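# Lay duct in covered trench, then close both covers

## Task

Put the duct down inside the trench that has covers and close both of its covers again. It only counts as finished if the duct and covers stay in place without any robot holding them; at the end every gripper must release and the arms must pull away.

## Robot and tools

Setup: three identical i2rt Big YAM arms, arm1, arm2 and arm3. Each has six revolute joints, a two-finger gripper and a wrist camera (arm1_cam_wrist, arm2_cam_wrist, arm3_cam_wrist). A fixed room camera, cam_high, looks down on the scene from about [-1.01, -1.37, 1.62]. With joints 1 and 6 at 0 and the hand level and pointing ahead, the wrist camera rides on top of the hand and views the fingertips. Reach is roughly 1.0 m from the joint1 axis. Loose objects may occasionally get a brief shove from outside.

Frame: one shared scene frame, origin on the floor, +z up. The hand point is midway between the fingertips; its z axis runs along the fingers and the fingers open and close along its y axis. Foot poses are not printed. Camera calibration is given in OpenCV terms (K in pixels, T_world_to_cam in metres mapping scene to camera) and may be off by a few degrees and millimetres; wrist camera poses are derived from joint readings, so they carry extra error.

execute_actions: argument actions is a list holding one action or none (empty list just returns state and images). An action is an object keyed by arm name; under each name goes joints, an object of absolute targets by joint name, not offsets. Any subset of arms and joints may be given; all listed motions start together and may finish at different times. Units and ranges: joint1_rad -2.879 to 2.879 (base yaw, positive counter-clockwise seen from above, 0 faces the way the foot faces); joint2_rad 0 to 3.141 (shoulder, 0 = upper arm pointing back about level, increasing raises it then brings it forward); joint3_rad 0 to 3.019 (elbow, 0 = folded, increasing opens); joint4_rad -1.692 to 1.57 (hand pitch, positive tips fingers up); joint5_rad -1.57 to 1.57 (hand sideways swing, positive toward the arm's right); joint6_rad -2.094 to 2.094 (hand roll, positive clockwise viewed from behind); gripper_m 0 to 0.093, the fingertip gap in metres. Done tolerances: ±0.045, ±0.14, ±0.09, ±0.055, ±0.03, ±0.035 rad and ±0.003 m. Grip force tops out near 50 to 62 N per pad. Any unknown key or out-of-range number rejects the entire call and nothing moves. Optional cameras lists which images to return (names above, or "all"; omitted or null means all, [] means none). Each joint moves at its own rate, so the hand can sweep a wide arc between postures. Omitted joints or arms may keep pushing toward earlier targets.

wait: seconds from 0 to 10; commands nothing, returns the same state and images as an empty action.

zoom_image: camera (one of the four names) and region [x0, y0, x1, y1] in pixels of that camera's latest full image, top-left origin, no larger than 504 by 504. Wrist images are 504x504, cam_high 896x504.

finished_scene: pass the current scene's number once the goal holds with arms released and clear; it cannot be reversed and reports success.

Reading results: each arm's state includes joint_positions; a pictures line gives the order of images. joint_status tells how each commanded motion ended: off_target (stopped short, may still be pushing), contact_stop or time_out (target dropped, joint holds where it stopped, except a timed-out joint that keeps a target near its position and continues pushing, listed in on_its_own), not_followed (an internal self/inter-arm collision check withheld that arm's targets, often with a "joint command not followed" line and a cause; the gripper part still runs, and the withheld targets may be retried on later actions). on_its_own lists what the call did not command; "held at" is the joint's held target, not its position. A tiny change from the reported position may produce no motion. To relieve a pushing joint, command it to its reported position. A joint holding weight sags afterwards. If a result reports a stop, any later moves in the same reply are skipped.

Heat: sustained load or pushing warms motors; MOTOR HOT appears from 85 °C, and at 100 °C the arm goes limp and falls (OVER-TEMPERATURE FAULT; affected keys read limit_stop_at_motor_heat; resend targets afterwards). Heat partly persists into the next scene.

Cautions: the simulation keeps running while you compose a reply, and robots hold the last command meanwhile. Arms do not stop on contact and can push hard. A hard squeeze between two robots fails the run and a hard collision may too; no line reports arm-to-arm contact, and the collision check ignores fingers, gripper housings and wrist cameras and may react late. Objects touching robots are fine. Never knock anything off the work area or onto the floor. Avoid dropping, slipping, slamming and forceful pushing. Prefer quick, economical motions.

Each tool is called as name(argument=value, ...), one argument or row to a line, values as JSON.

## Session

execute_actions(
  actions=[],
)

Scene clock: 0.00 s.
Motor temperatures (°C, as the motors report them): arm1=[21 20 20 20 22 20] | arm2=[21 20 21 22 22 19] | arm3=[19 19 22 21 21 23]
arm1.joint_positions: joint1_rad=+0.485 joint2_rad=+0.603 joint3_rad=+1.380 joint4_rad=-1.147 joint5_rad=-0.047 joint6_rad=-0.162 gripper_m=+0.095
arm1.joint_status: not commanded
arm1.hand: x=-0.7528 y=+0.0359 z=+1.5200 quat_wxyz=(-0.563, +0.253, -0.781, -0.100) (m; scene frame)
arm2.joint_positions: joint1_rad=+0.278 joint2_rad=+0.443 joint3_rad=+1.450 joint4_rad=-1.335 joint5_rad=+0.158 joint6_rad=+0.238 gripper_m=+0.095
arm2.joint_status: not commanded
arm2.hand: x=+0.0081 y=-0.3965 z=+1.3829 quat_wxyz=(-0.332, +0.570, -0.584, -0.473) (m; scene frame)
arm3.joint_positions: joint1_rad=-0.255 joint2_rad=+0.443 joint3_rad=+1.443 joint4_rad=-1.392 joint5_rad=-0.280 joint6_rad=-0.395 gripper_m=+0.095
arm3.joint_status: not commanded
arm3.hand: x=+0.8303 y=-0.1051 z=+1.5699 quat_wxyz=(-0.071, +0.815, +0.124, -0.561) (m; scene frame)
pictures: arm1_cam_wrist, arm2_cam_wrist, arm3_cam_wrist, cam_high
Images, in order (width x height): arm1_cam_wrist 504x504, arm2_cam_wrist 504x504, arm3_cam_wrist 504x504, cam_high 896x504.

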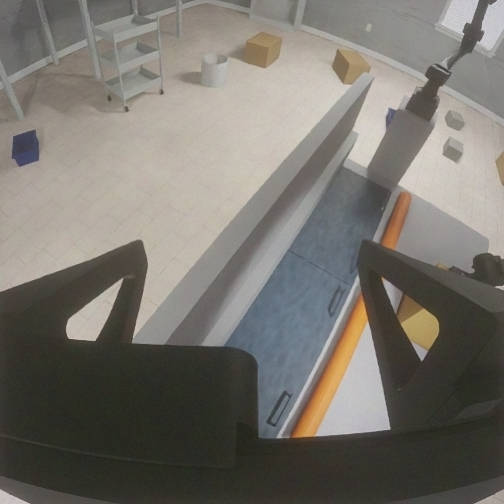

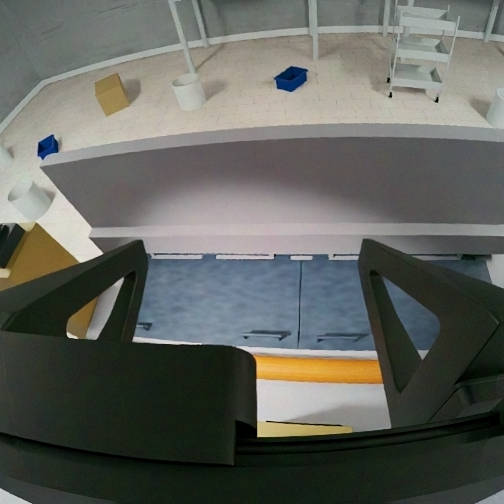

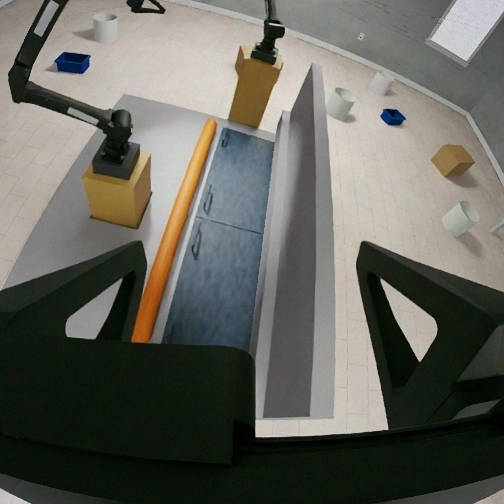

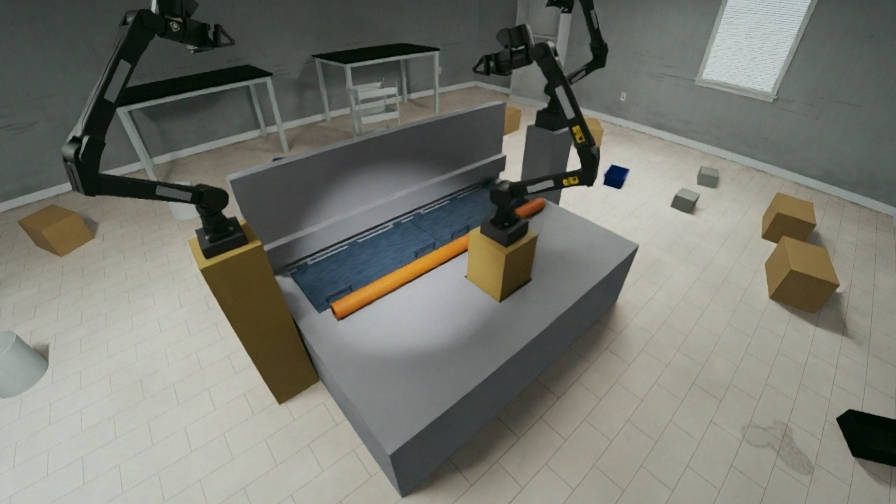

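zoom_image(
  camera="cam_high",
  region=[180, 100, 620, 350],
)

execute_actions(
  actions=[
    {"arm1":{"joints":{"joint1_rad":0,"joint2_rad":1.2,"joint3_rad":1.2,"joint4_rad":-1.5,"joint5_rad":0,"joint6_rad":0}},"arm2":{"joints":{"joint1_rad":0,"joint2_rad":1.2,"joint3_rad":1.2,"joint4_rad":-1.5,"joint5_rad":0,"joint6_rad":0}},"arm3":{"joints":{"joint1_rad":0,"joint2_rad":1.5,"joint3_rad":1.5,"joint4_rad":-1.5,"joint5_rad":0,"joint6_rad":0}}},
  ],
)

Region (180, 100, 620, 350) of cam_high's 896x504 image, scaled by 1.145, with more detail than that image has; it fills the top 286 rows of this view, and the rest is white.

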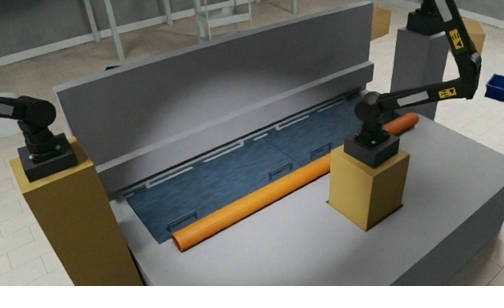

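Scene clock: 9.27 s.
Motor temperatures (°C, as the motors report them): arm1=[21 20 22 20 22 20] | arm2=[21 20 23 22 22 19] | arm3=[19 19 24 21 21 23]
arm1.joint_positions: joint1_rad=+0.000 joint2_rad=+1.210 joint3_rad=+1.178 joint4_rad=-1.493 joint5_rad=-0.003 joint6_rad=-0.013 gripper_m=+0.095
arm1.joint_status: all done
arm1.hand: x=-0.6281 y=-0.0895 z=+1.1904 quat_wxyz=(-0.028, -0.018, -0.999, -0.006) (m; scene frame)
arm2.joint_positions: joint1_rad=+0.007 joint2_rad=+1.197 joint3_rad=+1.189 joint4_rad=-1.485 joint5_rad=+0.004 joint6_rad=+0.011 gripper_m=+0.095
arm2.joint_status: all done
arm2.hand: x=+0.0105 y=-0.1991 z=+1.0413 quat_wxyz=(-0.024, +0.723, -0.690, -0.021) (m; scene frame)
arm3.joint_positions: joint1_rad=-0.012 joint2_rad=+1.496 joint3_rad=+1.484 joint4_rad=-1.493 joint5_rad=-0.002 joint6_rad=-0.013 gripper_m=+0.095
arm3.joint_status: all done
arm3.hand: x=+0.5128 y=-0.0827 z=+1.2508 quat_wxyz=(+0.003, +0.999, -0.011, -0.036) (m; scene frame)
pictures: arm1_cam_wrist, arm2_cam_wrist, arm3_cam_wrist, cam_high
camera_calibration (this result's frames):
arm1_cam_wrist: T_world_to_cam=[[-0.0365842, -0.999197, -0.0163221, -0.0936715], [-0.838134, 0.021784, 0.545029, -1.16484], [-0.544236, 0.0336196, -0.838258, 0.785665], [0, 0, 0, 1]] pos_world=[-0.552129, -0.0946352, 1.29193]
arm2_cam_wrist: T_world_to_cam=[[0.999344, 0.0362052, -0.000736504, -0.00286147], [0.0310908, -0.847394, 0.530053, -0.71527], [0.0185665, -0.529728, -0.847964, 0.899248], [0, 0, 0, 1]] pos_world=[0.00840198, -0.129654, 1.14166]
arm3_cam_wrist: T_world_to_cam=[[-0.00288372, 0.999996, 0.000051119, 0.0801484], [0.852884, 0.0024328, 0.522094, -1.08103], [0.522092, 0.00154917, -0.852888, 0.922179], [0, 0, 0, 1]] pos_world=[0.440766, -0.0789468, 1.35091]
Images, in order (width x height): arm1_cam_wrist 504x504, arm2_cam_wrist 504x504, arm3_cam_wrist 504x504, cam_high 896x504.

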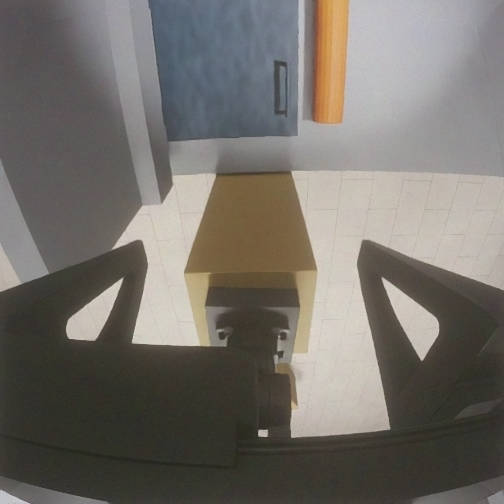

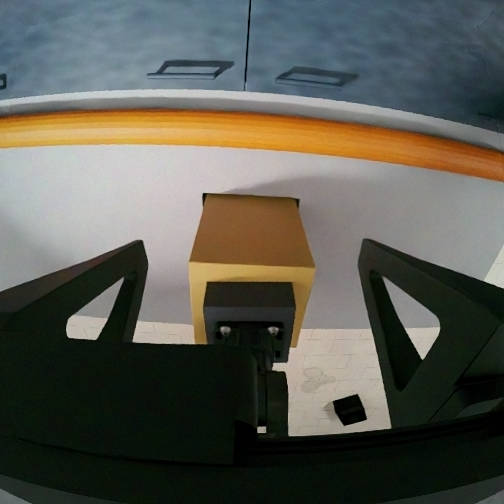

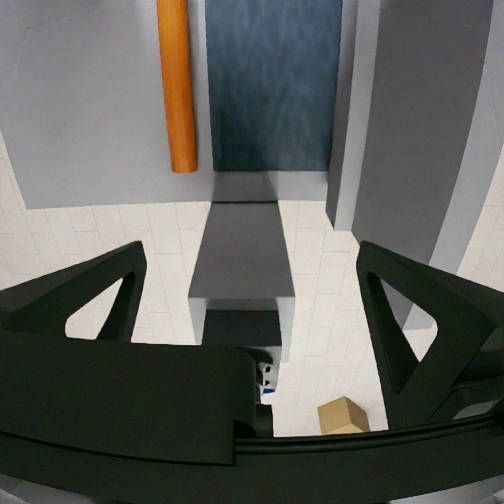

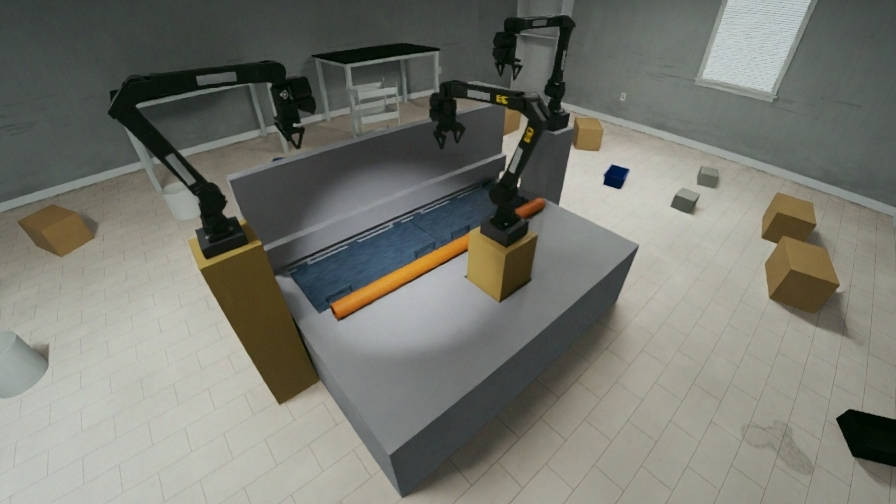

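execute_actions(
  actions=[
    {"arm1":{"joints":{"joint1_rad":-0.193,"joint2_rad":2.85,"joint3_rad":1.286,"joint4_rad":0,"joint6_rad":-0.19}},"arm2":{"joints":{"joint1_rad":-0.354,"joint2_rad":2.387,"joint3_rad":1.088,"joint4_rad":-0.27,"joint6_rad":1.22}}},
  ],
)

Scene clock: 47.10 s.
Motor temperatures (°C, as the motors report them): arm1=[21 21 25 20 22 20] | arm2=[21 21 27 22 22 19] | arm3=[19 21 29 21 21 23]
arm1.joint_positions: joint1_rad=-0.201 joint2_rad=+2.865 joint3_rad=+1.283 joint4_rad=-0.009 joint5_rad=-0.002 joint6_rad=-0.178 gripper_m=+0.095
arm1.joint_status: all done
arm1.hand: x=-0.5821 y=-0.1622 z=+0.4797 quat_wxyz=(+0.005, -0.035, -0.999, -0.009) (m; scene frame)
arm2.joint_positions: joint1_rad=-0.362 joint2_rad=+2.389 joint3_rad=+1.085 joint4_rad=-0.286 joint5_rad=+0.002 joint6_rad=+1.209 gripper_m=+0.095
arm2.joint_status: all done
arm2.hand: x=+0.1662 y=-0.1351 z=+0.5061 quat_wxyz=(+0.001, +0.026, -1.000, +0.017) (m; scene frame)
arm3.joint_positions: joint1_rad=-0.012 joint2_rad=+1.496 joint3_rad=+1.484 joint4_rad=-1.493 joint5_rad=-0.002 joint6_rad=-0.012 gripper_m=+0.095
arm3.joint_status: not commanded
arm3.hand: x=+0.5128 y=-0.0827 z=+1.2508 quat_wxyz=(+0.003, +0.999, -0.011, -0.036) (m; scene frame)
pictures: arm1_cam_wrist, arm2_cam_wrist, arm3_cam_wrist, cam_high
camera_calibration (this result's frames):
arm1_cam_wrist: T_world_to_cam=[[-0.0723111, -0.997177, -0.0202307, -0.194864], [-0.799534, 0.045829, 0.59887, -0.736767], [-0.596253, 0.0594802, -0.80059, 0.173302], [0, 0, 0, 1]] pos_world=[-0.499829, -0.170857, 0.57603]
arm2_cam_wrist: T_world_to_cam=[[0.0405121, -0.99878, 0.0282536, -0.156331], [-0.811078, -0.0163583, 0.584709, -0.15763], [-0.583533, -0.0466037, -0.810751, 0.622877], [0, 0, 0, 1]] pos_world=[0.241952, -0.12969, 0.601582]
arm3_cam_wrist: T_world_to_cam=[[-0.00250325, 0.999997, 0.0000235336, 0.0799879], [0.852884, 0.0021227, 0.522096, -1.08106], [0.522094, 0.00132701, -0.852887, 0.922159], [0, 0, 0, 1]] pos_world=[0.440768, -0.0789166, 1.35091]
Images, in order (width x height): arm1_cam_wrist 504x504, arm2_cam_wrist 504x504, arm3_cam_wrist 504x504, cam_high 896x504.

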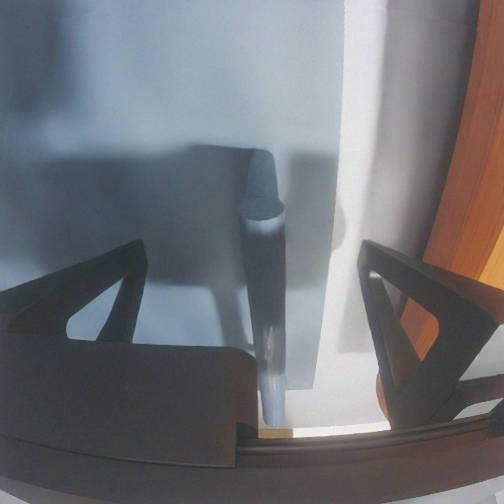

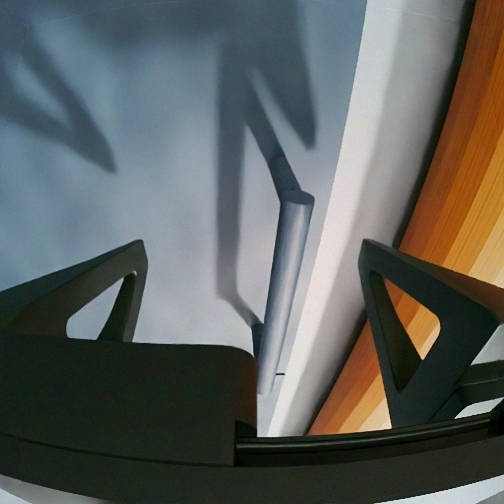

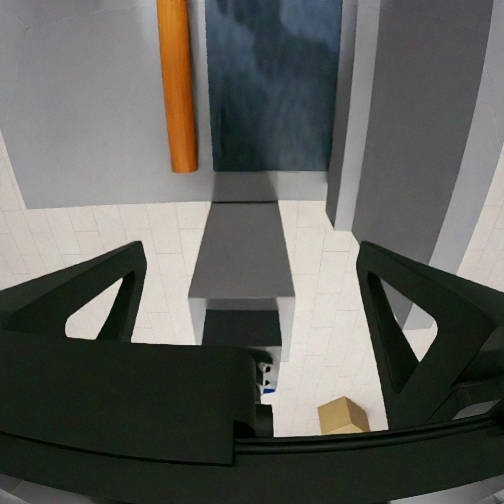

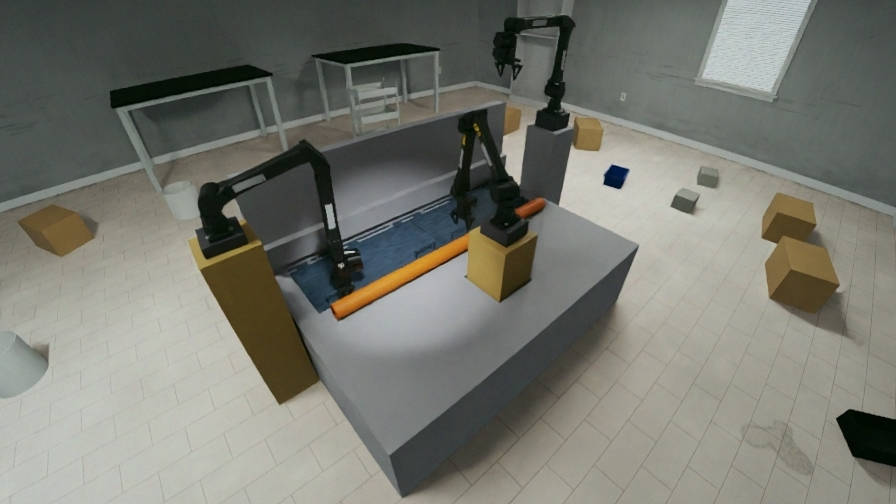

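execute_actions(
  actions=[
    {"arm1":{"joints":{"joint3_rad":1.235,"joint4_rad":0.05}},"arm2":{"joints":{"joint1_rad":-0.27,"joint2_rad":2.47,"joint3_rad":1.075,"joint4_rad":-0.18,"joint6_rad":1.3}}},
  ],
  cameras=["arm1_cam_wrist","arm2_cam_wrist"],
)

Scene clock: 54.47 s.
Motor temperatures (°C, as the motors report them): arm1=[21 22 24 20 22 20] | arm2=[21 22 25 22 22 19] | arm3=[19 21 29 21 21 23]
arm1.joint_positions: joint1_rad=-0.201 joint2_rad=+2.862 joint3_rad=+1.235 joint4_rad=+0.041 joint5_rad=-0.002 joint6_rad=-0.178 gripper_m=+0.095
arm1.joint_status: all done
arm1.hand: x=-0.5978 y=-0.1583 z=+0.4812 quat_wxyz=(+0.002, -0.036, -0.999, -0.009) (m; scene frame)
arm2.joint_positions: joint1_rad=-0.261 joint2_rad=+2.469 joint3_rad=+1.077 joint4_rad=-0.195 joint5_rad=+0.002 joint6_rad=+1.289 gripper_m=+0.095
arm2.joint_status: all done
arm2.hand: x=+0.1202 y=-0.1400 z=+0.4722 quat_wxyz=(+0.000, +0.036, -0.999, +0.015) (m; scene frame)
arm3.joint_positions: joint1_rad=-0.012 joint2_rad=+1.496 joint3_rad=+1.484 joint4_rad=-1.493 joint5_rad=-0.002 joint6_rad=-0.012 gripper_m=+0.095
arm3.joint_status: not commanded
arm3.hand: x=+0.5128 y=-0.0827 z=+1.2508 quat_wxyz=(+0.003, +0.999, -0.011, -0.036) (m; scene frame)
pictures: arm1_cam_wrist, arm2_cam_wrist
camera_calibration (this result's frames):
arm1_cam_wrist: T_world_to_cam=[[-0.0722851, -0.997195, -0.0194276, -0.19239], [-0.80218, 0.0465516, 0.595265, -0.750095], [-0.592691, 0.0586132, -0.803294, 0.168184], [0, 0, 0, 1]] pos_world=[-0.515936, -0.16679, 0.577869]
arm2_cam_wrist: T_world_to_cam=[[0.0610738, -0.997815, 0.0252011, -0.159271], [-0.811509, -0.0349387, 0.583294, -0.177116], [-0.581139, -0.0560749, -0.81187, 0.567287], [0, 0, 0, 1]] pos_world=[0.195669, -0.133301, 0.567888]
Images, in order (width x height): arm1_cam_wrist 504x504, arm2_cam_wrist 504x504.

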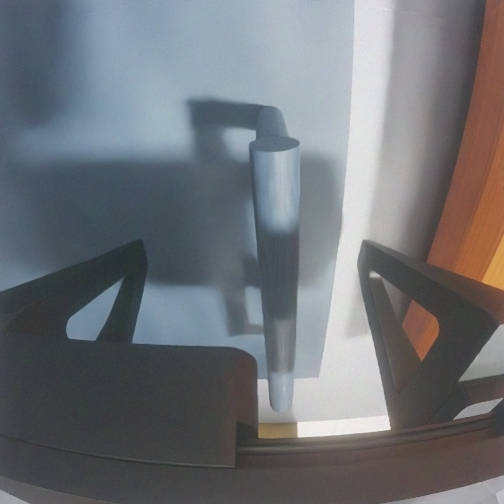

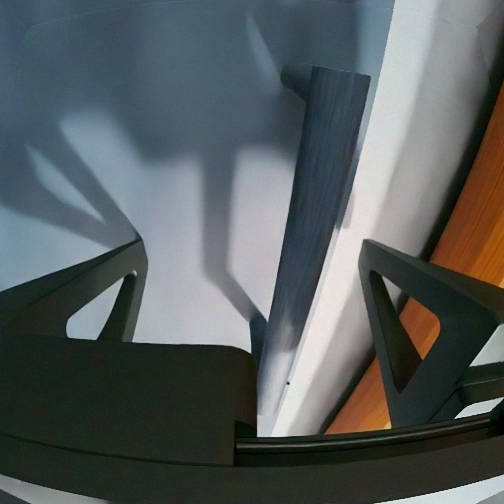

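execute_actions(
  actions=[
    {"arm1":{"joints":{"gripper_m":0}},"arm2":{"joints":{"gripper_m":0,"joint3_rad":1.04,"joint4_rad":-0.15}}},
  ],
  cameras=[],
)

Scene clock: 58.23 s.
Motor temperatures (°C, as the motors report them): arm1=[21 23 23 20 22 20] | arm2=[21 22 25 22 22 19] | arm3=[19 21 29 21 21 23]
arm1.joint_positions: joint1_rad=-0.212 joint2_rad=+2.863 joint3_rad=+1.237 joint4_rad=+0.045 joint5_rad=+0.025 joint6_rad=-0.248 gripper_m=+0.010
arm1.joint_status: gripper_m off_target (ended at +0.010, target +0.000)
arm1.hand: x=-0.5985 y=-0.1675 z=+0.4810 quat_wxyz=(+0.003, -0.006, -1.000, +0.005) (m; scene frame)
arm2.joint_positions: joint1_rad=-0.263 joint2_rad=+2.469 joint3_rad=+1.045 joint4_rad=-0.159 joint5_rad=-0.004 joint6_rad=+1.370 gripper_m=+0.008
arm2.joint_status: gripper_m off_target (ended at +0.008, target +0.000); the others done
arm2.hand: x=+0.1176 y=-0.1506 z=+0.4704 quat_wxyz=(+0.002, -0.006, -1.000, +0.013) (m; scene frame)
arm3.joint_positions: joint1_rad=-0.012 joint2_rad=+1.496 joint3_rad=+1.484 joint4_rad=-1.493 joint5_rad=-0.002 joint6_rad=-0.012 gripper_m=+0.095
arm3.joint_status: not commanded
arm3.hand: x=+0.5128 y=-0.0827 z=+1.2508 quat_wxyz=(+0.003, +0.999, -0.011, -0.036) (m; scene frame)
pictures: none
No camera images: the call's "cameras" was empty. Leave "cameras" out to get every camera's image.

execute_actions(
  actions=[
    {"arm1":{"joints":{"joint1_rad":-0.03,"joint2_rad":2.48,"joint3_rad":0.99,"joint4_rad":-0.08,"joint6_rad":-0.07}},"arm2":{"joints":{"joint2_rad":2.14,"joint4_rad":-0.48,"joint1_rad":-0.24,"joint6_rad":1.38}}},
  ],
  cameras=["cam_high"],
)

Scene clock: 68.60 s.
Motor temperatures (°C, as the motors report them): arm1=[21 23 22 20 24 20] | arm2=[21 24 23 22 22 20] | arm3=[19 21 30 21 21 23]
arm1.joint_positions: joint1_rad=-0.086 joint2_rad=+2.540 joint3_rad=+0.995 joint4_rad=-0.070 joint5_rad=+0.067 joint6_rad=-0.127 gripper_m=+0.010
arm1.joint_status: joint1_rad time_out (moved +0.126 of +0.182); joint6_rad time_out (moved +0.121 of +0.178); the others done
arm1.on_its_own: joint1_rad reads -0.086 and still pushes toward -0.030 since a time_out; joint6_rad reads -0.127 and still pushes toward -0.070 since a time_out
arm1.hand: x=-0.6001 y=-0.1277 z=+0.6008 quat_wxyz=(+0.021, -0.003, -0.999, +0.025) (m; scene frame)
arm2.joint_positions: joint1_rad=-0.250 joint2_rad=+2.242 joint3_rad=+1.044 joint4_rad=-0.440 joint5_rad=+0.006 joint6_rad=+1.392 gripper_m=+0.008
arm2.joint_status: all done
arm2.hand: x=+0.1177 y=-0.1288 z=+0.5643 quat_wxyz=(+0.002, -0.010, -0.999, +0.041) (m; scene frame)
arm3.joint_positions: joint1_rad=-0.012 joint2_rad=+1.496 joint3_rad=+1.484 joint4_rad=-1.493 joint5_rad=-0.002 joint6_rad=-0.012 gripper_m=+0.095
arm3.joint_status: not commanded
arm3.hand: x=+0.5128 y=-0.0827 z=+1.2508 quat_wxyz=(+0.003, +0.999, -0.011, -0.036) (m; scene frame)
pictures: cam_high
Images, in order (width x height): cam_high 896x504.

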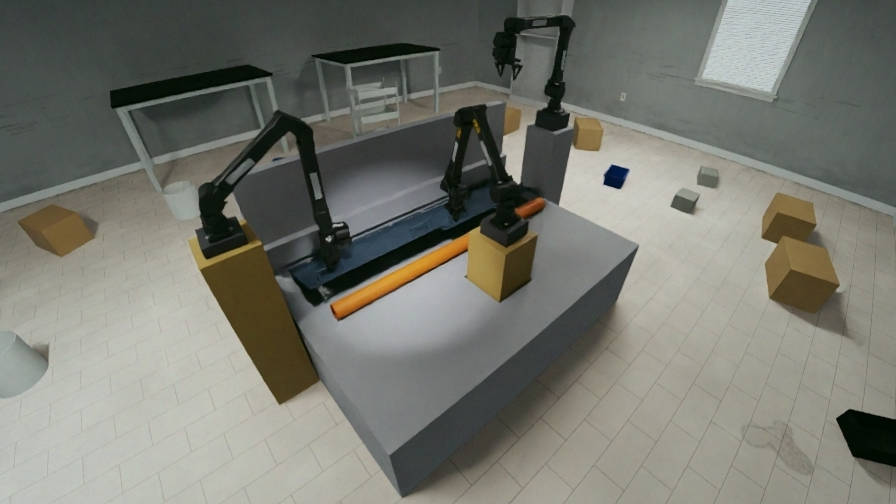

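execute_actions(
  actions=[
    {"arm1":{"joints":{"joint1_rad":0.17,"joint2_rad":2.2,"joint3_rad":0.84,"joint4_rad":-0.17,"joint6_rad":0.12}},"arm2":{"joints":{"joint2_rad":1.97,"joint3_rad":1.2,"joint4_rad":-0.74,"joint1_rad":-0.19,"joint6_rad":1.44}}},
  ],
  cameras=["cam_high"],
)

Scene clock: 77.27 s.
Motor temperatures (°C, as the motors report them): arm1=[21 24 22 20 27 20] | arm2=[21 27 24 22 23 20] | arm3=[19 21 30 21 21 23]
arm1.joint_positions: joint1_rad=+0.133 joint2_rad=+2.246 joint3_rad=+0.830 joint4_rad=-0.170 joint5_rad=+0.058 joint6_rad=+0.086 gripper_m=+0.010
arm1.joint_status: all done
arm1.hand: x=-0.6012 y=-0.0465 z=+0.7007 quat_wxyz=(+0.000, -0.001, -1.000, +0.024) (m; scene frame)
arm2.joint_positions: joint1_rad=-0.226 joint2_rad=+2.104 joint3_rad=+1.148 joint4_rad=-0.683 joint5_rad=+0.016 joint6_rad=+1.420 gripper_m=+0.008
arm2.joint_status: joint4_rad time_out (moved -0.243 of -0.300); the others done
arm2.on_its_own: joint4_rad reads -0.683 and still pushes toward -0.740 since a time_out
arm2.hand: x=+0.1165 y=-0.0832 z=+0.6450 quat_wxyz=(-0.004, -0.012, -0.999, +0.042) (m; scene frame)
arm3.joint_positions: joint1_rad=-0.012 joint2_rad=+1.496 joint3_rad=+1.484 joint4_rad=-1.493 joint5_rad=-0.002 joint6_rad=-0.012 gripper_m=+0.095
arm3.joint_status: not commanded
arm3.hand: x=+0.5128 y=-0.0827 z=+1.2508 quat_wxyz=(+0.003, +0.999, -0.011, -0.036) (m; scene frame)
pictures: cam_high
Images, in order (width x height): cam_high 896x504.

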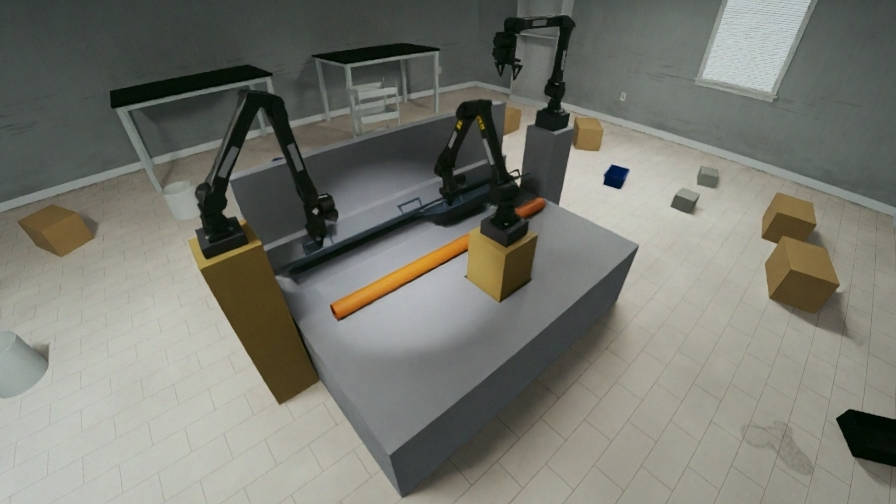

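execute_actions(
  actions=[
    {"arm1":{"joints":{"joint1_rad":0.46,"joint2_rad":2.1,"joint3_rad":0.87,"joint4_rad":-0.3,"joint6_rad":0.4}},"arm2":{"joints":{"joint2_rad":2.02,"joint3_rad":1.44,"joint4_rad":-0.88,"joint1_rad":-0.17,"joint6_rad":1.47}}},
  ],
  cameras=["cam_high"],
)

Scene clock: 90.27 s.
Motor temperatures (°C, as the motors report them): arm1=[22 24 22 20 30 20] | arm2=[21 30 27 22 23 20] | arm3=[19 21 30 21 21 23]
arm1.joint_positions: joint1_rad=+0.391 joint2_rad=+2.088 joint3_rad=+0.837 joint4_rad=-0.337 joint5_rad=+0.083 joint6_rad=+0.346 gripper_m=+0.010
arm1.joint_status: joint1_rad time_out (moved +0.259 of +0.327); joint6_rad time_out (moved +0.260 of +0.314); the others done
arm1.on_its_own: joint1_rad reads +0.391 and still pushes toward +0.460 since a time_out; joint6_rad reads +0.346 and still pushes toward +0.400 since a time_out
arm1.hand: x=-0.6015 y=+0.0474 z=+0.7594 quat_wxyz=(-0.011, -0.001, -0.999, +0.036) (m; scene frame)
arm2.joint_positions: joint1_rad=-0.215 joint2_rad=+2.135 joint3_rad=+1.286 joint4_rad=-0.895 joint5_rad=+0.026 joint6_rad=+1.436 gripper_m=+0.008
arm2.joint_status: joint1_rad time_out (moved +0.011 of +0.056); joint3_rad time_out (moved +0.138 of +0.292); the others done
arm2.on_its_own: joint1_rad reads -0.215 and still pushes toward -0.170 since a time_out; joint3_rad reads +1.286 and still pushes toward +1.398 since a time_out
arm2.hand: x=+0.1157 y=-0.0673 z=+0.6653 quat_wxyz=(-0.001, -0.014, -0.995, +0.094) (m; scene frame)
arm3.joint_positions: joint1_rad=-0.012 joint2_rad=+1.496 joint3_rad=+1.484 joint4_rad=-1.493 joint5_rad=-0.002 joint6_rad=-0.012 gripper_m=+0.095
arm3.joint_status: not commanded
arm3.hand: x=+0.5128 y=-0.0827 z=+1.2508 quat_wxyz=(+0.003, +0.999, -0.011, -0.036) (m; scene frame)
pictures: cam_high
Images, in order (width x height): cam_high 896x504.

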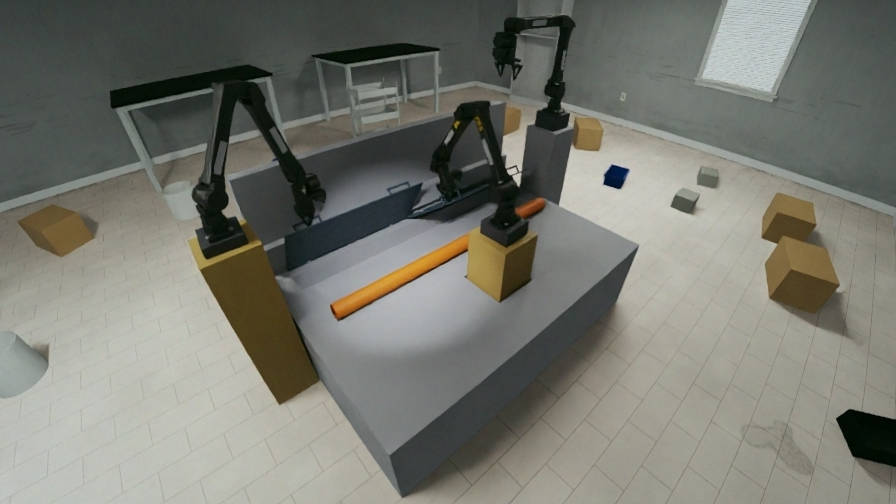

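execute_actions(
  actions=[
    {"arm2":{"joints":{"joint2_rad":2.1,"joint3_rad":1.6,"joint4_rad":-1.45,"joint1_rad":-0.19,"joint6_rad":1.45}}},
  ],
  cameras=["cam_high","arm3_cam_wrist"],
)

Scene clock: 96.37 s.
Motor temperatures (°C, as the motors report them): arm1=[22 24 22 20 32 21] | arm2=[21 31 30 22 24 20] | arm3=[19 21 31 21 21 23]
arm1.joint_positions: joint1_rad=+0.391 joint2_rad=+2.088 joint3_rad=+0.837 joint4_rad=-0.337 joint5_rad=+0.083 joint6_rad=+0.346 gripper_m=+0.010
arm1.joint_status: not commanded
arm1.on_its_own: joint1_rad reads +0.391 and still pushes toward +0.460 since a time_out; joint6_rad reads +0.346 and still pushes toward +0.400 since a time_out
arm1.hand: x=-0.6015 y=+0.0474 z=+0.7594 quat_wxyz=(-0.011, -0.001, -0.999, +0.036) (m; scene frame)
arm2.joint_positions: joint1_rad=-0.207 joint2_rad=+2.240 joint3_rad=+1.535 joint4_rad=-1.282 joint5_rad=+0.039 joint6_rad=+1.451 gripper_m=+0.008
arm2.joint_status: joint2_rad time_out (moved +0.106 of -0.035); joint4_rad time_out (moved -0.387 of -0.555); the others done
arm2.on_its_own: joint2_rad reads +2.240 and still pushes toward +2.100 since a time_out; joint4_rad reads -1.282 and still pushes toward -1.450 since a time_out
arm2.hand: x=+0.1151 y=-0.0571 z=+0.6927 quat_wxyz=(+0.008, -0.014, -0.977, +0.215) (m; scene frame)
arm3.joint_positions: joint1_rad=-0.012 joint2_rad=+1.496 joint3_rad=+1.484 joint4_rad=-1.493 joint5_rad=-0.002 joint6_rad=-0.012 gripper_m=+0.095
arm3.joint_status: not commanded
arm3.hand: x=+0.5128 y=-0.0827 z=+1.2508 quat_wxyz=(+0.003, +0.999, -0.011, -0.036) (m; scene frame)
pictures: arm3_cam_wrist, cam_high
camera_calibration (this result's frames):
arm3_cam_wrist: T_world_to_cam=[[-0.00250325, 0.999997, 0.0000235336, 0.0799879], [0.852884, 0.0021227, 0.522096, -1.08106], [0.522094, 0.00132701, -0.852887, 0.922159], [0, 0, 0, 1]] pos_world=[0.440768, -0.0789166, 1.35091]
Images, in order (width x height): arm3_cam_wrist 504x504, cam_high 896x504.

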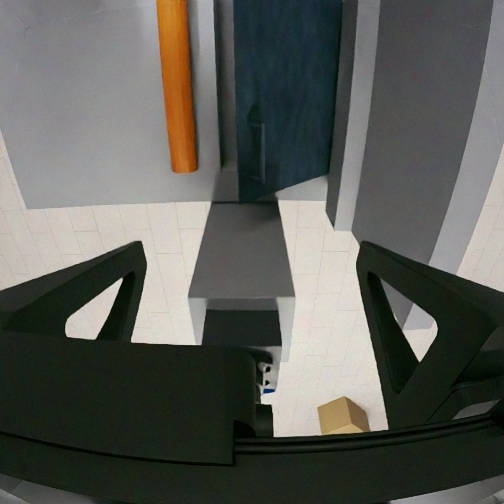

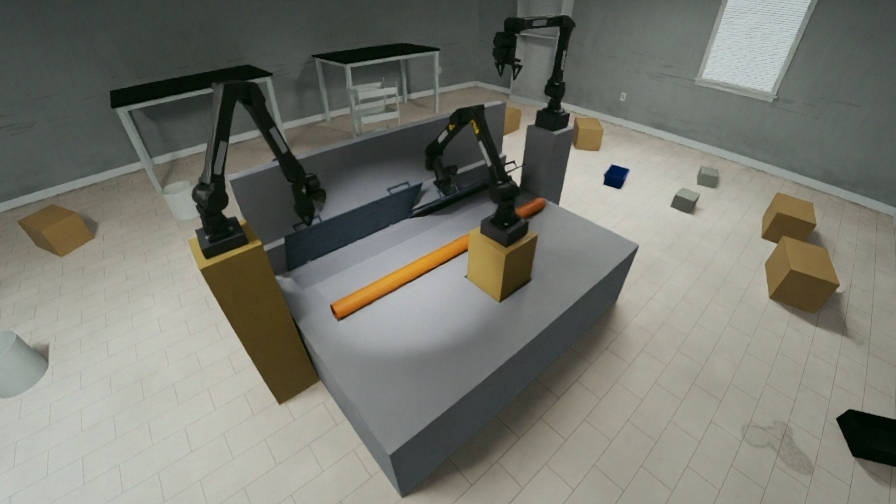

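execute_actions(
  actions=[
    {"arm3":{"joints":{"joint1_rad":-0.09,"joint2_rad":2.05,"joint3_rad":0.8,"joint4_rad":-0.32,"joint6_rad":-0.09,"gripper_m":0.06}}},
  ],
  cameras=["arm3_cam_wrist"],
)

Scene clock: 102.80 s.
Motor temperatures (°C, as the motors report them): arm1=[22 24 22 20 35 21] | arm2=[21 33 30 23 25 20] | arm3=[19 21 30 21 21 23]
arm1.joint_positions: joint1_rad=+0.391 joint2_rad=+2.088 joint3_rad=+0.837 joint4_rad=-0.337 joint5_rad=+0.083 joint6_rad=+0.346 gripper_m=+0.010
arm1.joint_status: not commanded
arm1.on_its_own: joint1_rad reads +0.391 and still pushes toward +0.460 since a time_out; joint6_rad reads +0.346 and still pushes toward +0.400 since a time_out
arm1.hand: x=-0.6015 y=+0.0474 z=+0.7594 quat_wxyz=(-0.011, -0.001, -0.999, +0.036) (m; scene frame)
arm2.joint_positions: joint1_rad=-0.207 joint2_rad=+2.240 joint3_rad=+1.535 joint4_rad=-1.282 joint5_rad=+0.039 joint6_rad=+1.451 gripper_m=+0.008
arm2.joint_status: not commanded
arm2.on_its_own: joint2_rad reads +2.240 and still pushes toward +2.100 since a time_out; joint4_rad reads -1.282 and still pushes toward -1.450 since a time_out
arm2.hand: x=+0.1151 y=-0.0571 z=+0.6927 quat_wxyz=(+0.008, -0.014, -0.977, +0.215) (m; scene frame)
arm3.joint_positions: joint1_rad=-0.090 joint2_rad=+2.065 joint3_rad=+0.804 joint4_rad=-0.328 joint5_rad=-0.001 joint6_rad=-0.078 gripper_m=+0.060
arm3.joint_status: all done
arm3.hand: x=+0.5982 y=-0.0585 z=+0.8091 quat_wxyz=(+0.004, +1.000, -0.018, +0.006) (m; scene frame)
pictures: arm3_cam_wrist
camera_calibration (this result's frames):
arm3_cam_wrist: T_world_to_cam=[[0.00979084, 0.999947, -0.00327553, 0.05133], [0.806176, -0.0059555, 0.591646, -0.952187], [0.591595, -0.00843336, -0.806191, 0.420853], [0, 0, 0, 1]] pos_world=[0.518153, -0.0534488, 0.902814]
Images, in order (width x height): arm3_cam_wrist 504x504.

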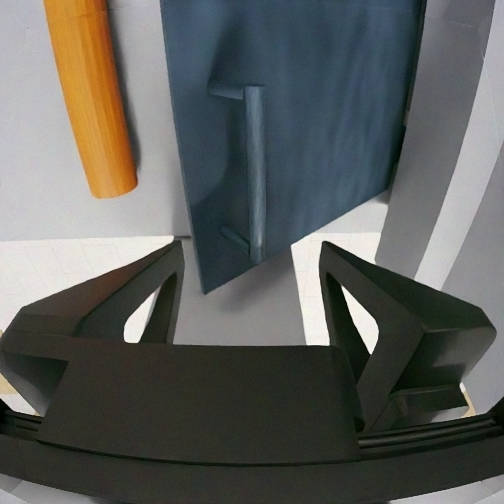

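execute_actions(
  actions=[
    {"arm3":{"joints":{"joint2_rad":2.35,"joint3_rad":0.93,"joint4_rad":-0.15,"gripper_m":0.04}}},
  ],
  cameras=["arm3_cam_wrist"],
)

Scene clock: 107.63 s.
Motor temperatures (°C, as the motors report them): arm1=[22 23 22 20 36 21] | arm2=[21 35 30 24 26 19] | arm3=[19 22 29 21 21 23]
arm1.joint_positions: joint1_rad=+0.391 joint2_rad=+2.088 joint3_rad=+0.837 joint4_rad=-0.337 joint5_rad=+0.083 joint6_rad=+0.346 gripper_m=+0.010
arm1.joint_status: not commanded
arm1.on_its_own: joint1_rad reads +0.391 and still pushes toward +0.460 since a time_out; joint6_rad reads +0.346 and still pushes toward +0.400 since a time_out
arm1.hand: x=-0.6015 y=+0.0474 z=+0.7594 quat_wxyz=(-0.011, -0.001, -0.999, +0.036) (m; scene frame)
arm2.joint_positions: joint1_rad=-0.207 joint2_rad=+2.240 joint3_rad=+1.535 joint4_rad=-1.282 joint5_rad=+0.039 joint6_rad=+1.451 gripper_m=+0.008
arm2.joint_status: not commanded
arm2.on_its_own: joint2_rad reads +2.240 and still pushes toward +2.100 since a time_out; joint4_rad reads -1.282 and still pushes toward -1.450 since a time_out
arm2.hand: x=+0.1151 y=-0.0571 z=+0.6927 quat_wxyz=(+0.008, -0.014, -0.977, +0.215) (m; scene frame)
arm3.joint_positions: joint1_rad=-0.090 joint2_rad=+2.352 joint3_rad=+0.928 joint4_rad=-0.153 joint5_rad=-0.001 joint6_rad=-0.078 gripper_m=+0.040
arm3.joint_status: all done
arm3.hand: x=+0.5793 y=-0.0569 z=+0.7151 quat_wxyz=(+0.003, +1.000, -0.017, -0.001) (m; scene frame)
pictures: arm3_cam_wrist
camera_calibration (this result's frames):
arm3_cam_wrist: T_world_to_cam=[[0.00944643, 0.999954, -0.0019387, 0.0488197], [0.813737, -0.00656045, 0.581197, -0.878264], [0.581157, -0.00706782, -0.813761, 0.367824], [0, 0, 0, 1]] pos_world=[0.500451, -0.0519795, 0.809859]
Images, in order (width x height): arm3_cam_wrist 504x504.

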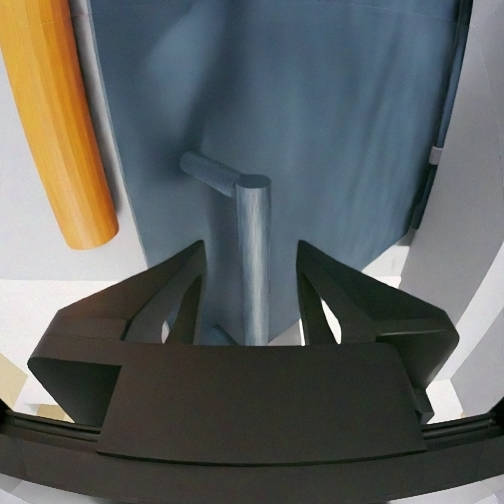

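Down 2cm more and back.

execute_actions(
  actions=[
    {"arm3":{"joints":{"joint2_rad":2.41,"joint3_rad":0.91,"joint4_rad":-0.07}}},
  ],
  cameras=[],
)

execute_actions(
  actions=[
    {"arm3":{"joints":{"gripper_m":0}}},
  ],
  cameras=["arm3_cam_wrist"],
)

Scene clock: 114.67 s.
Motor temperatures (°C, as the motors report them): arm1=[22 23 23 20 38 21] | arm2=[21 36 30 24 26 19] | arm3=[19 22 28 21 21 23]
arm1.joint_positions: joint1_rad=+0.391 joint2_rad=+2.088 joint3_rad=+0.837 joint4_rad=-0.337 joint5_rad=+0.083 joint6_rad=+0.346 gripper_m=+0.010
arm1.joint_status: not commanded
arm1.on_its_own: joint1_rad reads +0.391 and still pushes toward +0.460 since a time_out; joint6_rad reads +0.346 and still pushes toward +0.400 since a time_out
arm1.hand: x=-0.6015 y=+0.0474 z=+0.7594 quat_wxyz=(-0.011, -0.001, -0.999, +0.036) (m; scene frame)
arm2.joint_positions: joint1_rad=-0.207 joint2_rad=+2.240 joint3_rad=+1.535 joint4_rad=-1.282 joint5_rad=+0.039 joint6_rad=+1.451 gripper_m=+0.008
arm2.joint_status: not commanded
arm2.on_its_own: joint2_rad reads +2.240 and still pushes toward +2.100 since a time_out; joint4_rad reads -1.282 and still pushes toward -1.450 since a time_out
arm2.hand: x=+0.1151 y=-0.0571 z=+0.6927 quat_wxyz=(+0.008, -0.014, -0.977, +0.215) (m; scene frame)
arm3.joint_positions: joint1_rad=-0.090 joint2_rad=+2.389 joint3_rad=+0.917 joint4_rad=-0.078 joint5_rad=-0.001 joint6_rad=-0.078 gripper_m=+0.040
arm3.joint_status: all done
arm3.hand: x=+0.5834 y=-0.0574 z=+0.7008 quat_wxyz=(+0.002, +1.000, -0.017, -0.013) (m; scene frame)
pictures: none
No camera images: the call's "cameras" was empty. Leave "cameras" out to get every camera's image.

Scene clock: 115.23 s.
Motor temperatures (°C, as the motors report them): arm1=[22 23 23 20 38 21] | arm2=[21 36 30 24 26 19] | arm3=[19 22 27 21 21 23]
arm1.joint_positions: joint1_rad=+0.391 joint2_rad=+2.088 joint3_rad=+0.837 joint4_rad=-0.337 joint5_rad=+0.083 joint6_rad=+0.346 gripper_m=+0.010
arm1.joint_status: not commanded
arm1.on_its_own: joint1_rad reads +0.391 and still pushes toward +0.460 since a time_out; joint6_rad reads +0.346 and still pushes toward +0.400 since a time_out
arm1.hand: x=-0.6015 y=+0.0474 z=+0.7594 quat_wxyz=(-0.011, -0.001, -0.999, +0.036) (m; scene frame)
arm2.joint_positions: joint1_rad=-0.207 joint2_rad=+2.240 joint3_rad=+1.535 joint4_rad=-1.283 joint5_rad=+0.039 joint6_rad=+1.451 gripper_m=+0.008
arm2.joint_status: not commanded
arm2.on_its_own: joint2_rad reads +2.240 and still pushes toward +2.100 since a time_out; joint4_rad reads -1.283 and still pushes toward -1.450 since a time_out
arm2.hand: x=+0.1151 y=-0.0571 z=+0.6927 quat_wxyz=(+0.008, -0.014, -0.977, +0.215) (m; scene frame)
arm3.joint_positions: joint1_rad=-0.091 joint2_rad=+2.390 joint3_rad=+0.917 joint4_rad=-0.076 joint5_rad=+0.006 joint6_rad=-0.096 gripper_m=+0.010
arm3.joint_status: gripper_m off_target (ended at +0.010, target +0.000)
arm3.hand: x=+0.5834 y=-0.0558 z=+0.7005 quat_wxyz=(-0.002, +1.000, -0.009, -0.014) (m; scene frame)
pictures: arm3_cam_wrist
camera_calibration (this result's frames):
arm3_cam_wrist: T_world_to_cam=[[-0.00737118, 0.999933, 0.00893489, 0.049869], [0.828654, 0.00110683, 0.559761, -0.866324], [0.559713, 0.01153, -0.828606, 0.377534], [0, 0, 0, 1]] pos_world=[0.506939, -0.0532597, 0.797316]
Images, in order (width x height): arm3_cam_wrist 504x504.

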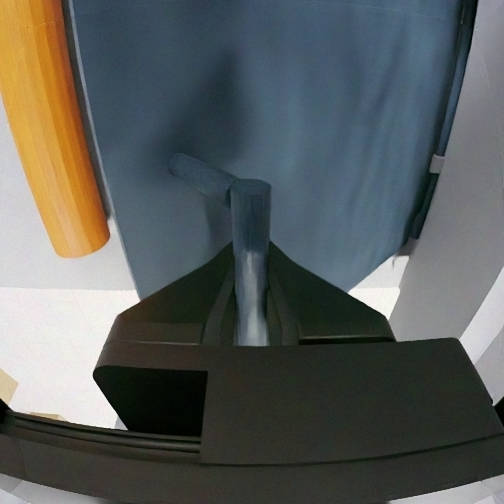

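Release arm2 (holding posture), then lift it away.

execute_actions(
  actions=[
    {"arm2":{"joints":{"gripper_m":0.05,"joint2_rad":2.24,"joint4_rad":-1.28}},"arm3":{"joints":{"joint2_rad":2.36,"joint1_rad":-0.13}}},
  ],
  cameras=[],
)

execute_actions(
  actions=[
    {"arm2":{"joints":{"joint2_rad":1.75,"joint3_rad":1.6,"gripper_m":0.093}}},
  ],
  cameras=[],
)

execute_actions(
  actions=[
    {"arm2":{"joints":{"joint1_rad":0.03,"joint2_rad":1.7,"joint3_rad":0.7,"joint4_rad":-0.57,"joint5_rad":0,"joint6_rad":1.62}},"arm3":{"joints":{"joint1_rad":-0.42,"joint2_rad":2.22,"joint3_rad":0.94,"joint4_rad":-0.24,"joint6_rad":-0.4}}},
  ],
)

Scene clock: 123.27 s.
Motor temperatures (°C, as the motors report them): arm1=[22 23 23 20 40 21] | arm2=[21 37 31 24 27 19] | arm3=[19 22 26 21 21 23]
arm1.joint_positions: joint1_rad=+0.391 joint2_rad=+2.088 joint3_rad=+0.837 joint4_rad=-0.337 joint5_rad=+0.083 joint6_rad=+0.346 gripper_m=+0.010
arm1.joint_status: not commanded
arm1.on_its_own: joint1_rad reads +0.391 and still pushes toward +0.460 since a time_out; joint6_rad reads +0.346 and still pushes toward +0.400 since a time_out
arm1.hand: x=-0.6015 y=+0.0474 z=+0.7594 quat_wxyz=(-0.011, -0.001, -0.999, +0.036) (m; scene frame)
arm2.joint_positions: joint1_rad=-0.198 joint2_rad=+2.225 joint3_rad=+1.564 joint4_rad=-1.294 joint5_rad=+0.004 joint6_rad=+1.452 gripper_m=+0.050
arm2.joint_status: all done
arm2.hand: x=+0.1070 y=-0.0416 z=+0.7064 quat_wxyz=(+0.022, -0.014, -0.980, +0.197) (m; scene frame)
arm3.joint_positions: joint1_rad=-0.093 joint2_rad=+2.399 joint3_rad=+0.917 joint4_rad=-0.062 joint5_rad=-0.015 joint6_rad=-0.098 gripper_m=+0.010
arm3.joint_status: all done
arm3.hand: x=+0.5831 y=-0.0588 z=+0.6974 quat_wxyz=(+0.009, +1.000, -0.009, -0.018) (m; scene frame)
pictures: none
No camera images: the call's "cameras" was empty. Leave "cameras" out to get every camera's image.

Scene clock: 124.70 s.
Motor temperatures (°C, as the motors report them): arm1=[22 23 23 20 40 21] | arm2=[21 36 31 24 26 19] | arm3=[19 22 26 21 21 23]
arm1.joint_positions: joint1_rad=+0.391 joint2_rad=+2.088 joint3_rad=+0.837 joint4_rad=-0.337 joint5_rad=+0.083 joint6_rad=+0.346 gripper_m=+0.010
arm1.joint_status: not commanded
arm1.on_its_own: joint1_rad reads +0.391 and still pushes toward +0.460 since a time_out; joint6_rad reads +0.346 and still pushes toward +0.400 since a time_out
arm1.hand: x=-0.6015 y=+0.0474 z=+0.7594 quat_wxyz=(-0.011, -0.001, -0.999, +0.036) (m; scene frame)
arm2.joint_positions: joint1_rad=-0.198 joint2_rad=+1.746 joint3_rad=+1.580 joint4_rad=-1.290 joint5_rad=+0.004 joint6_rad=+1.452 gripper_m=+0.093
arm2.joint_status: all done
arm2.hand: x=+0.1126 y=+0.0059 z=+0.9631 quat_wxyz=(-0.011, -0.014, -0.999, -0.049) (m; scene frame)
arm3.joint_positions: joint1_rad=-0.093 joint2_rad=+2.399 joint3_rad=+0.917 joint4_rad=-0.062 joint5_rad=-0.015 joint6_rad=-0.098 gripper_m=+0.010
arm3.joint_status: not commanded
arm3.hand: x=+0.5831 y=-0.0588 z=+0.6974 quat_wxyz=(+0.009, +1.000, -0.009, -0.018) (m; scene frame)
pictures: none
No camera images: the call's "cameras" was empty. Leave "cameras" out to get every camera's image.

Scene clock: 126.93 s.
Motor temperatures (°C, as the motors report them): arm1=[22 23 23 20 41 21] | arm2=[21 35 30 24 26 19] | arm3=[19 22 26 21 22 23]
arm1.joint_positions: joint1_rad=+0.391 joint2_rad=+2.088 joint3_rad=+0.837 joint4_rad=-0.337 joint5_rad=+0.083 joint6_rad=+0.346 gripper_m=+0.010
arm1.joint_status: not commanded
arm1.on_its_own: joint1_rad reads +0.391 and still pushes toward +0.460 since a time_out; joint6_rad reads +0.346 and still pushes toward +0.400 since a time_out
arm1.hand: x=-0.6015 y=+0.0474 z=+0.7594 quat_wxyz=(-0.011, -0.001, -0.999, +0.036) (m; scene frame)
arm2.joint_positions: joint1_rad=+0.035 joint2_rad=+1.710 joint3_rad=+0.697 joint4_rad=-0.586 joint5_rad=+0.000 joint6_rad=+1.610 gripper_m=+0.093
arm2.joint_status: all done
arm2.hand: x=+0.0018 y=-0.2156 z=+0.7078 quat_wxyz=(-0.002, +0.023, -0.999, +0.022) (m; scene frame)
arm3.joint_positions: joint1_rad=-0.351 joint2_rad=+2.229 joint3_rad=+0.926 joint4_rad=-0.258 joint5_rad=-0.069 joint6_rad=-0.368 gripper_m=+0.010
arm3.joint_status: joint1_rad time_out (moved -0.258 of -0.327); the others done
arm3.on_its_own: joint1_rad reads -0.351 and still pushes toward -0.420 since a time_out
arm3.hand: x=+0.5818 y=+0.0383 z=+0.7615 quat_wxyz=(+0.033, +0.999, -0.003, -0.021) (m; scene frame)
pictures: arm1_cam_wrist, arm2_cam_wrist, arm3_cam_wrist, cam_high
camera_calibration (this result's frames):
arm1_cam_wrist: T_world_to_cam=[[-0.0046501, -0.997505, 0.0704447, -0.00974645], [-0.81944, 0.044177, 0.57146, -0.920457], [-0.573146, -0.0550679, -0.817601, 0.40536], [0, 0, 0, 1]] pos_world=[-0.521974, 0.0532633, 0.858114]
arm2_cam_wrist: T_world_to_cam=[[0.0362363, -0.998628, 0.0378054, -0.242462], [-0.815124, -0.00764928, 0.579236, -0.404417], [-0.578152, -0.0518055, -0.814283, 0.688098], [0, 0, 0, 1]] pos_world=[0.0769616, -0.209576, 0.803725]
arm3_cam_wrist: T_world_to_cam=[[-0.0211416, 0.998002, -0.0595327, 0.0154037], [0.836167, 0.050293, 0.546165, -0.895149], [0.548068, -0.0382325, -0.83556, 0.441868], [0, 0, 0, 1]] pos_world=[0.506645, 0.0465406, 0.859023]
Images, in order (width x height): arm1_cam_wrist 504x504, arm2_cam_wrist 504x504, arm3_cam_wrist 504x504, cam_high 896x504.

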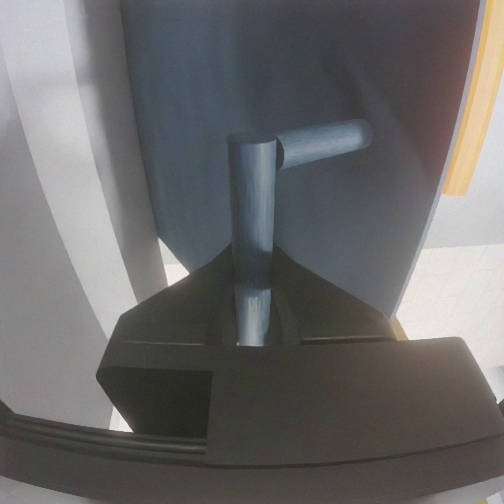

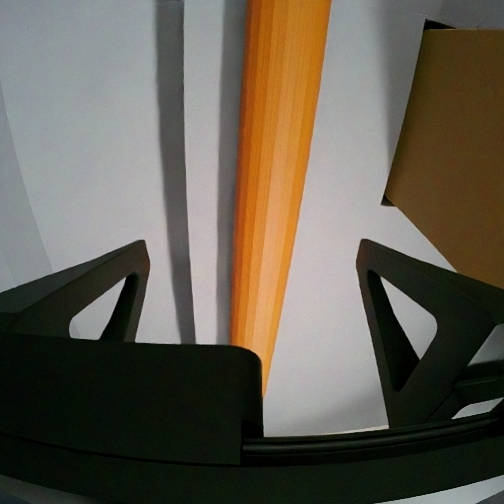

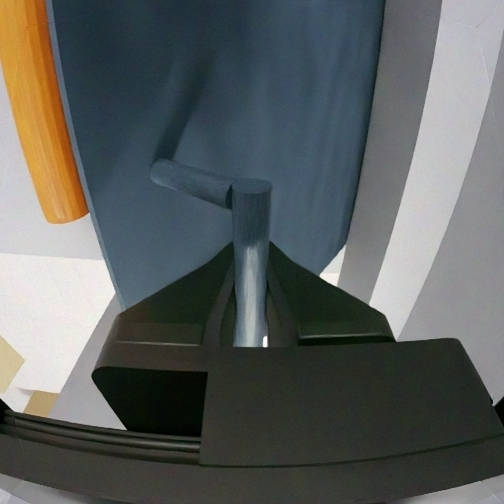

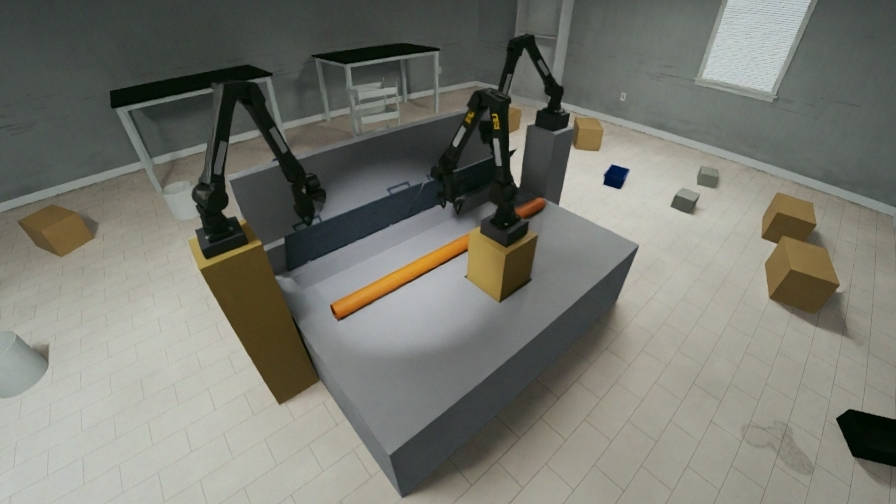

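execute_actions(
  actions=[
    {"arm2":{"joints":{"joint2_rad":2.2,"joint3_rad":0.68,"joint4_rad":-0.04,"joint6_rad":1.67}}},
  ],
  cameras=["arm2_cam_wrist"],
)

Scene clock: 132.50 s.
Motor temperatures (°C, as the motors report them): arm1=[22 23 23 20 42 21] | arm2=[21 33 28 23 25 19] | arm3=[19 22 26 21 26 23]
arm1.joint_positions: joint1_rad=+0.391 joint2_rad=+2.088 joint3_rad=+0.837 joint4_rad=-0.337 joint5_rad=+0.083 joint6_rad=+0.346 gripper_m=+0.010
arm1.joint_status: not commanded
arm1.on_its_own: joint1_rad reads +0.391 and still pushes toward +0.460 since a time_out; joint6_rad reads +0.346 and still pushes toward +0.400 since a time_out
arm1.hand: x=-0.6015 y=+0.0474 z=+0.7594 quat_wxyz=(-0.011, -0.001, -0.999, +0.036) (m; scene frame)
arm2.joint_positions: joint1_rad=+0.035 joint2_rad=+2.200 joint3_rad=+0.681 joint4_rad=-0.056 joint5_rad=+0.000 joint6_rad=+1.659 gripper_m=+0.093
arm2.joint_status: all done
arm2.hand: x=+0.0038 y=-0.2363 z=+0.5513 quat_wxyz=(-0.002, -0.001, -1.000, +0.009) (m; scene frame)
arm3.joint_positions: joint1_rad=-0.351 joint2_rad=+2.229 joint3_rad=+0.926 joint4_rad=-0.258 joint5_rad=-0.069 joint6_rad=-0.368 gripper_m=+0.010
arm3.joint_status: not commanded
arm3.on_its_own: joint1_rad reads -0.351 and still pushes toward -0.420 since a time_out
arm3.hand: x=+0.5818 y=+0.0383 z=+0.7615 quat_wxyz=(+0.033, +0.999, -0.003, -0.021) (m; scene frame)
pictures: arm2_cam_wrist
camera_calibration (this result's frames):
arm2_cam_wrist: T_world_to_cam=[[-0.0132591, -0.999824, 0.0132787, -0.24383], [-0.814534, 0.0185025, 0.57982, -0.30646], [-0.579964, -0.00312803, -0.814636, 0.57247], [0, 0, 0, 1]] pos_world=[0.0791568, -0.236326, 0.647285]
Images, in order (width x height): arm2_cam_wrist 504x504.

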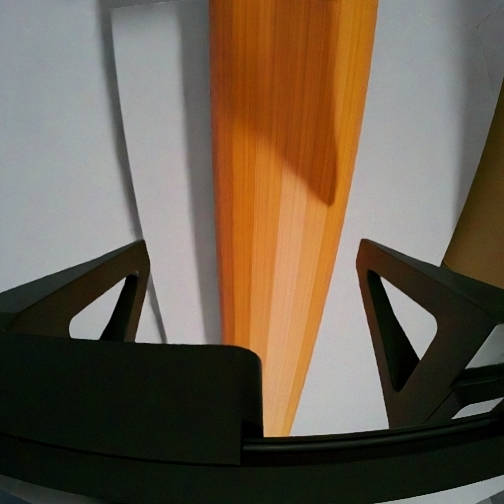

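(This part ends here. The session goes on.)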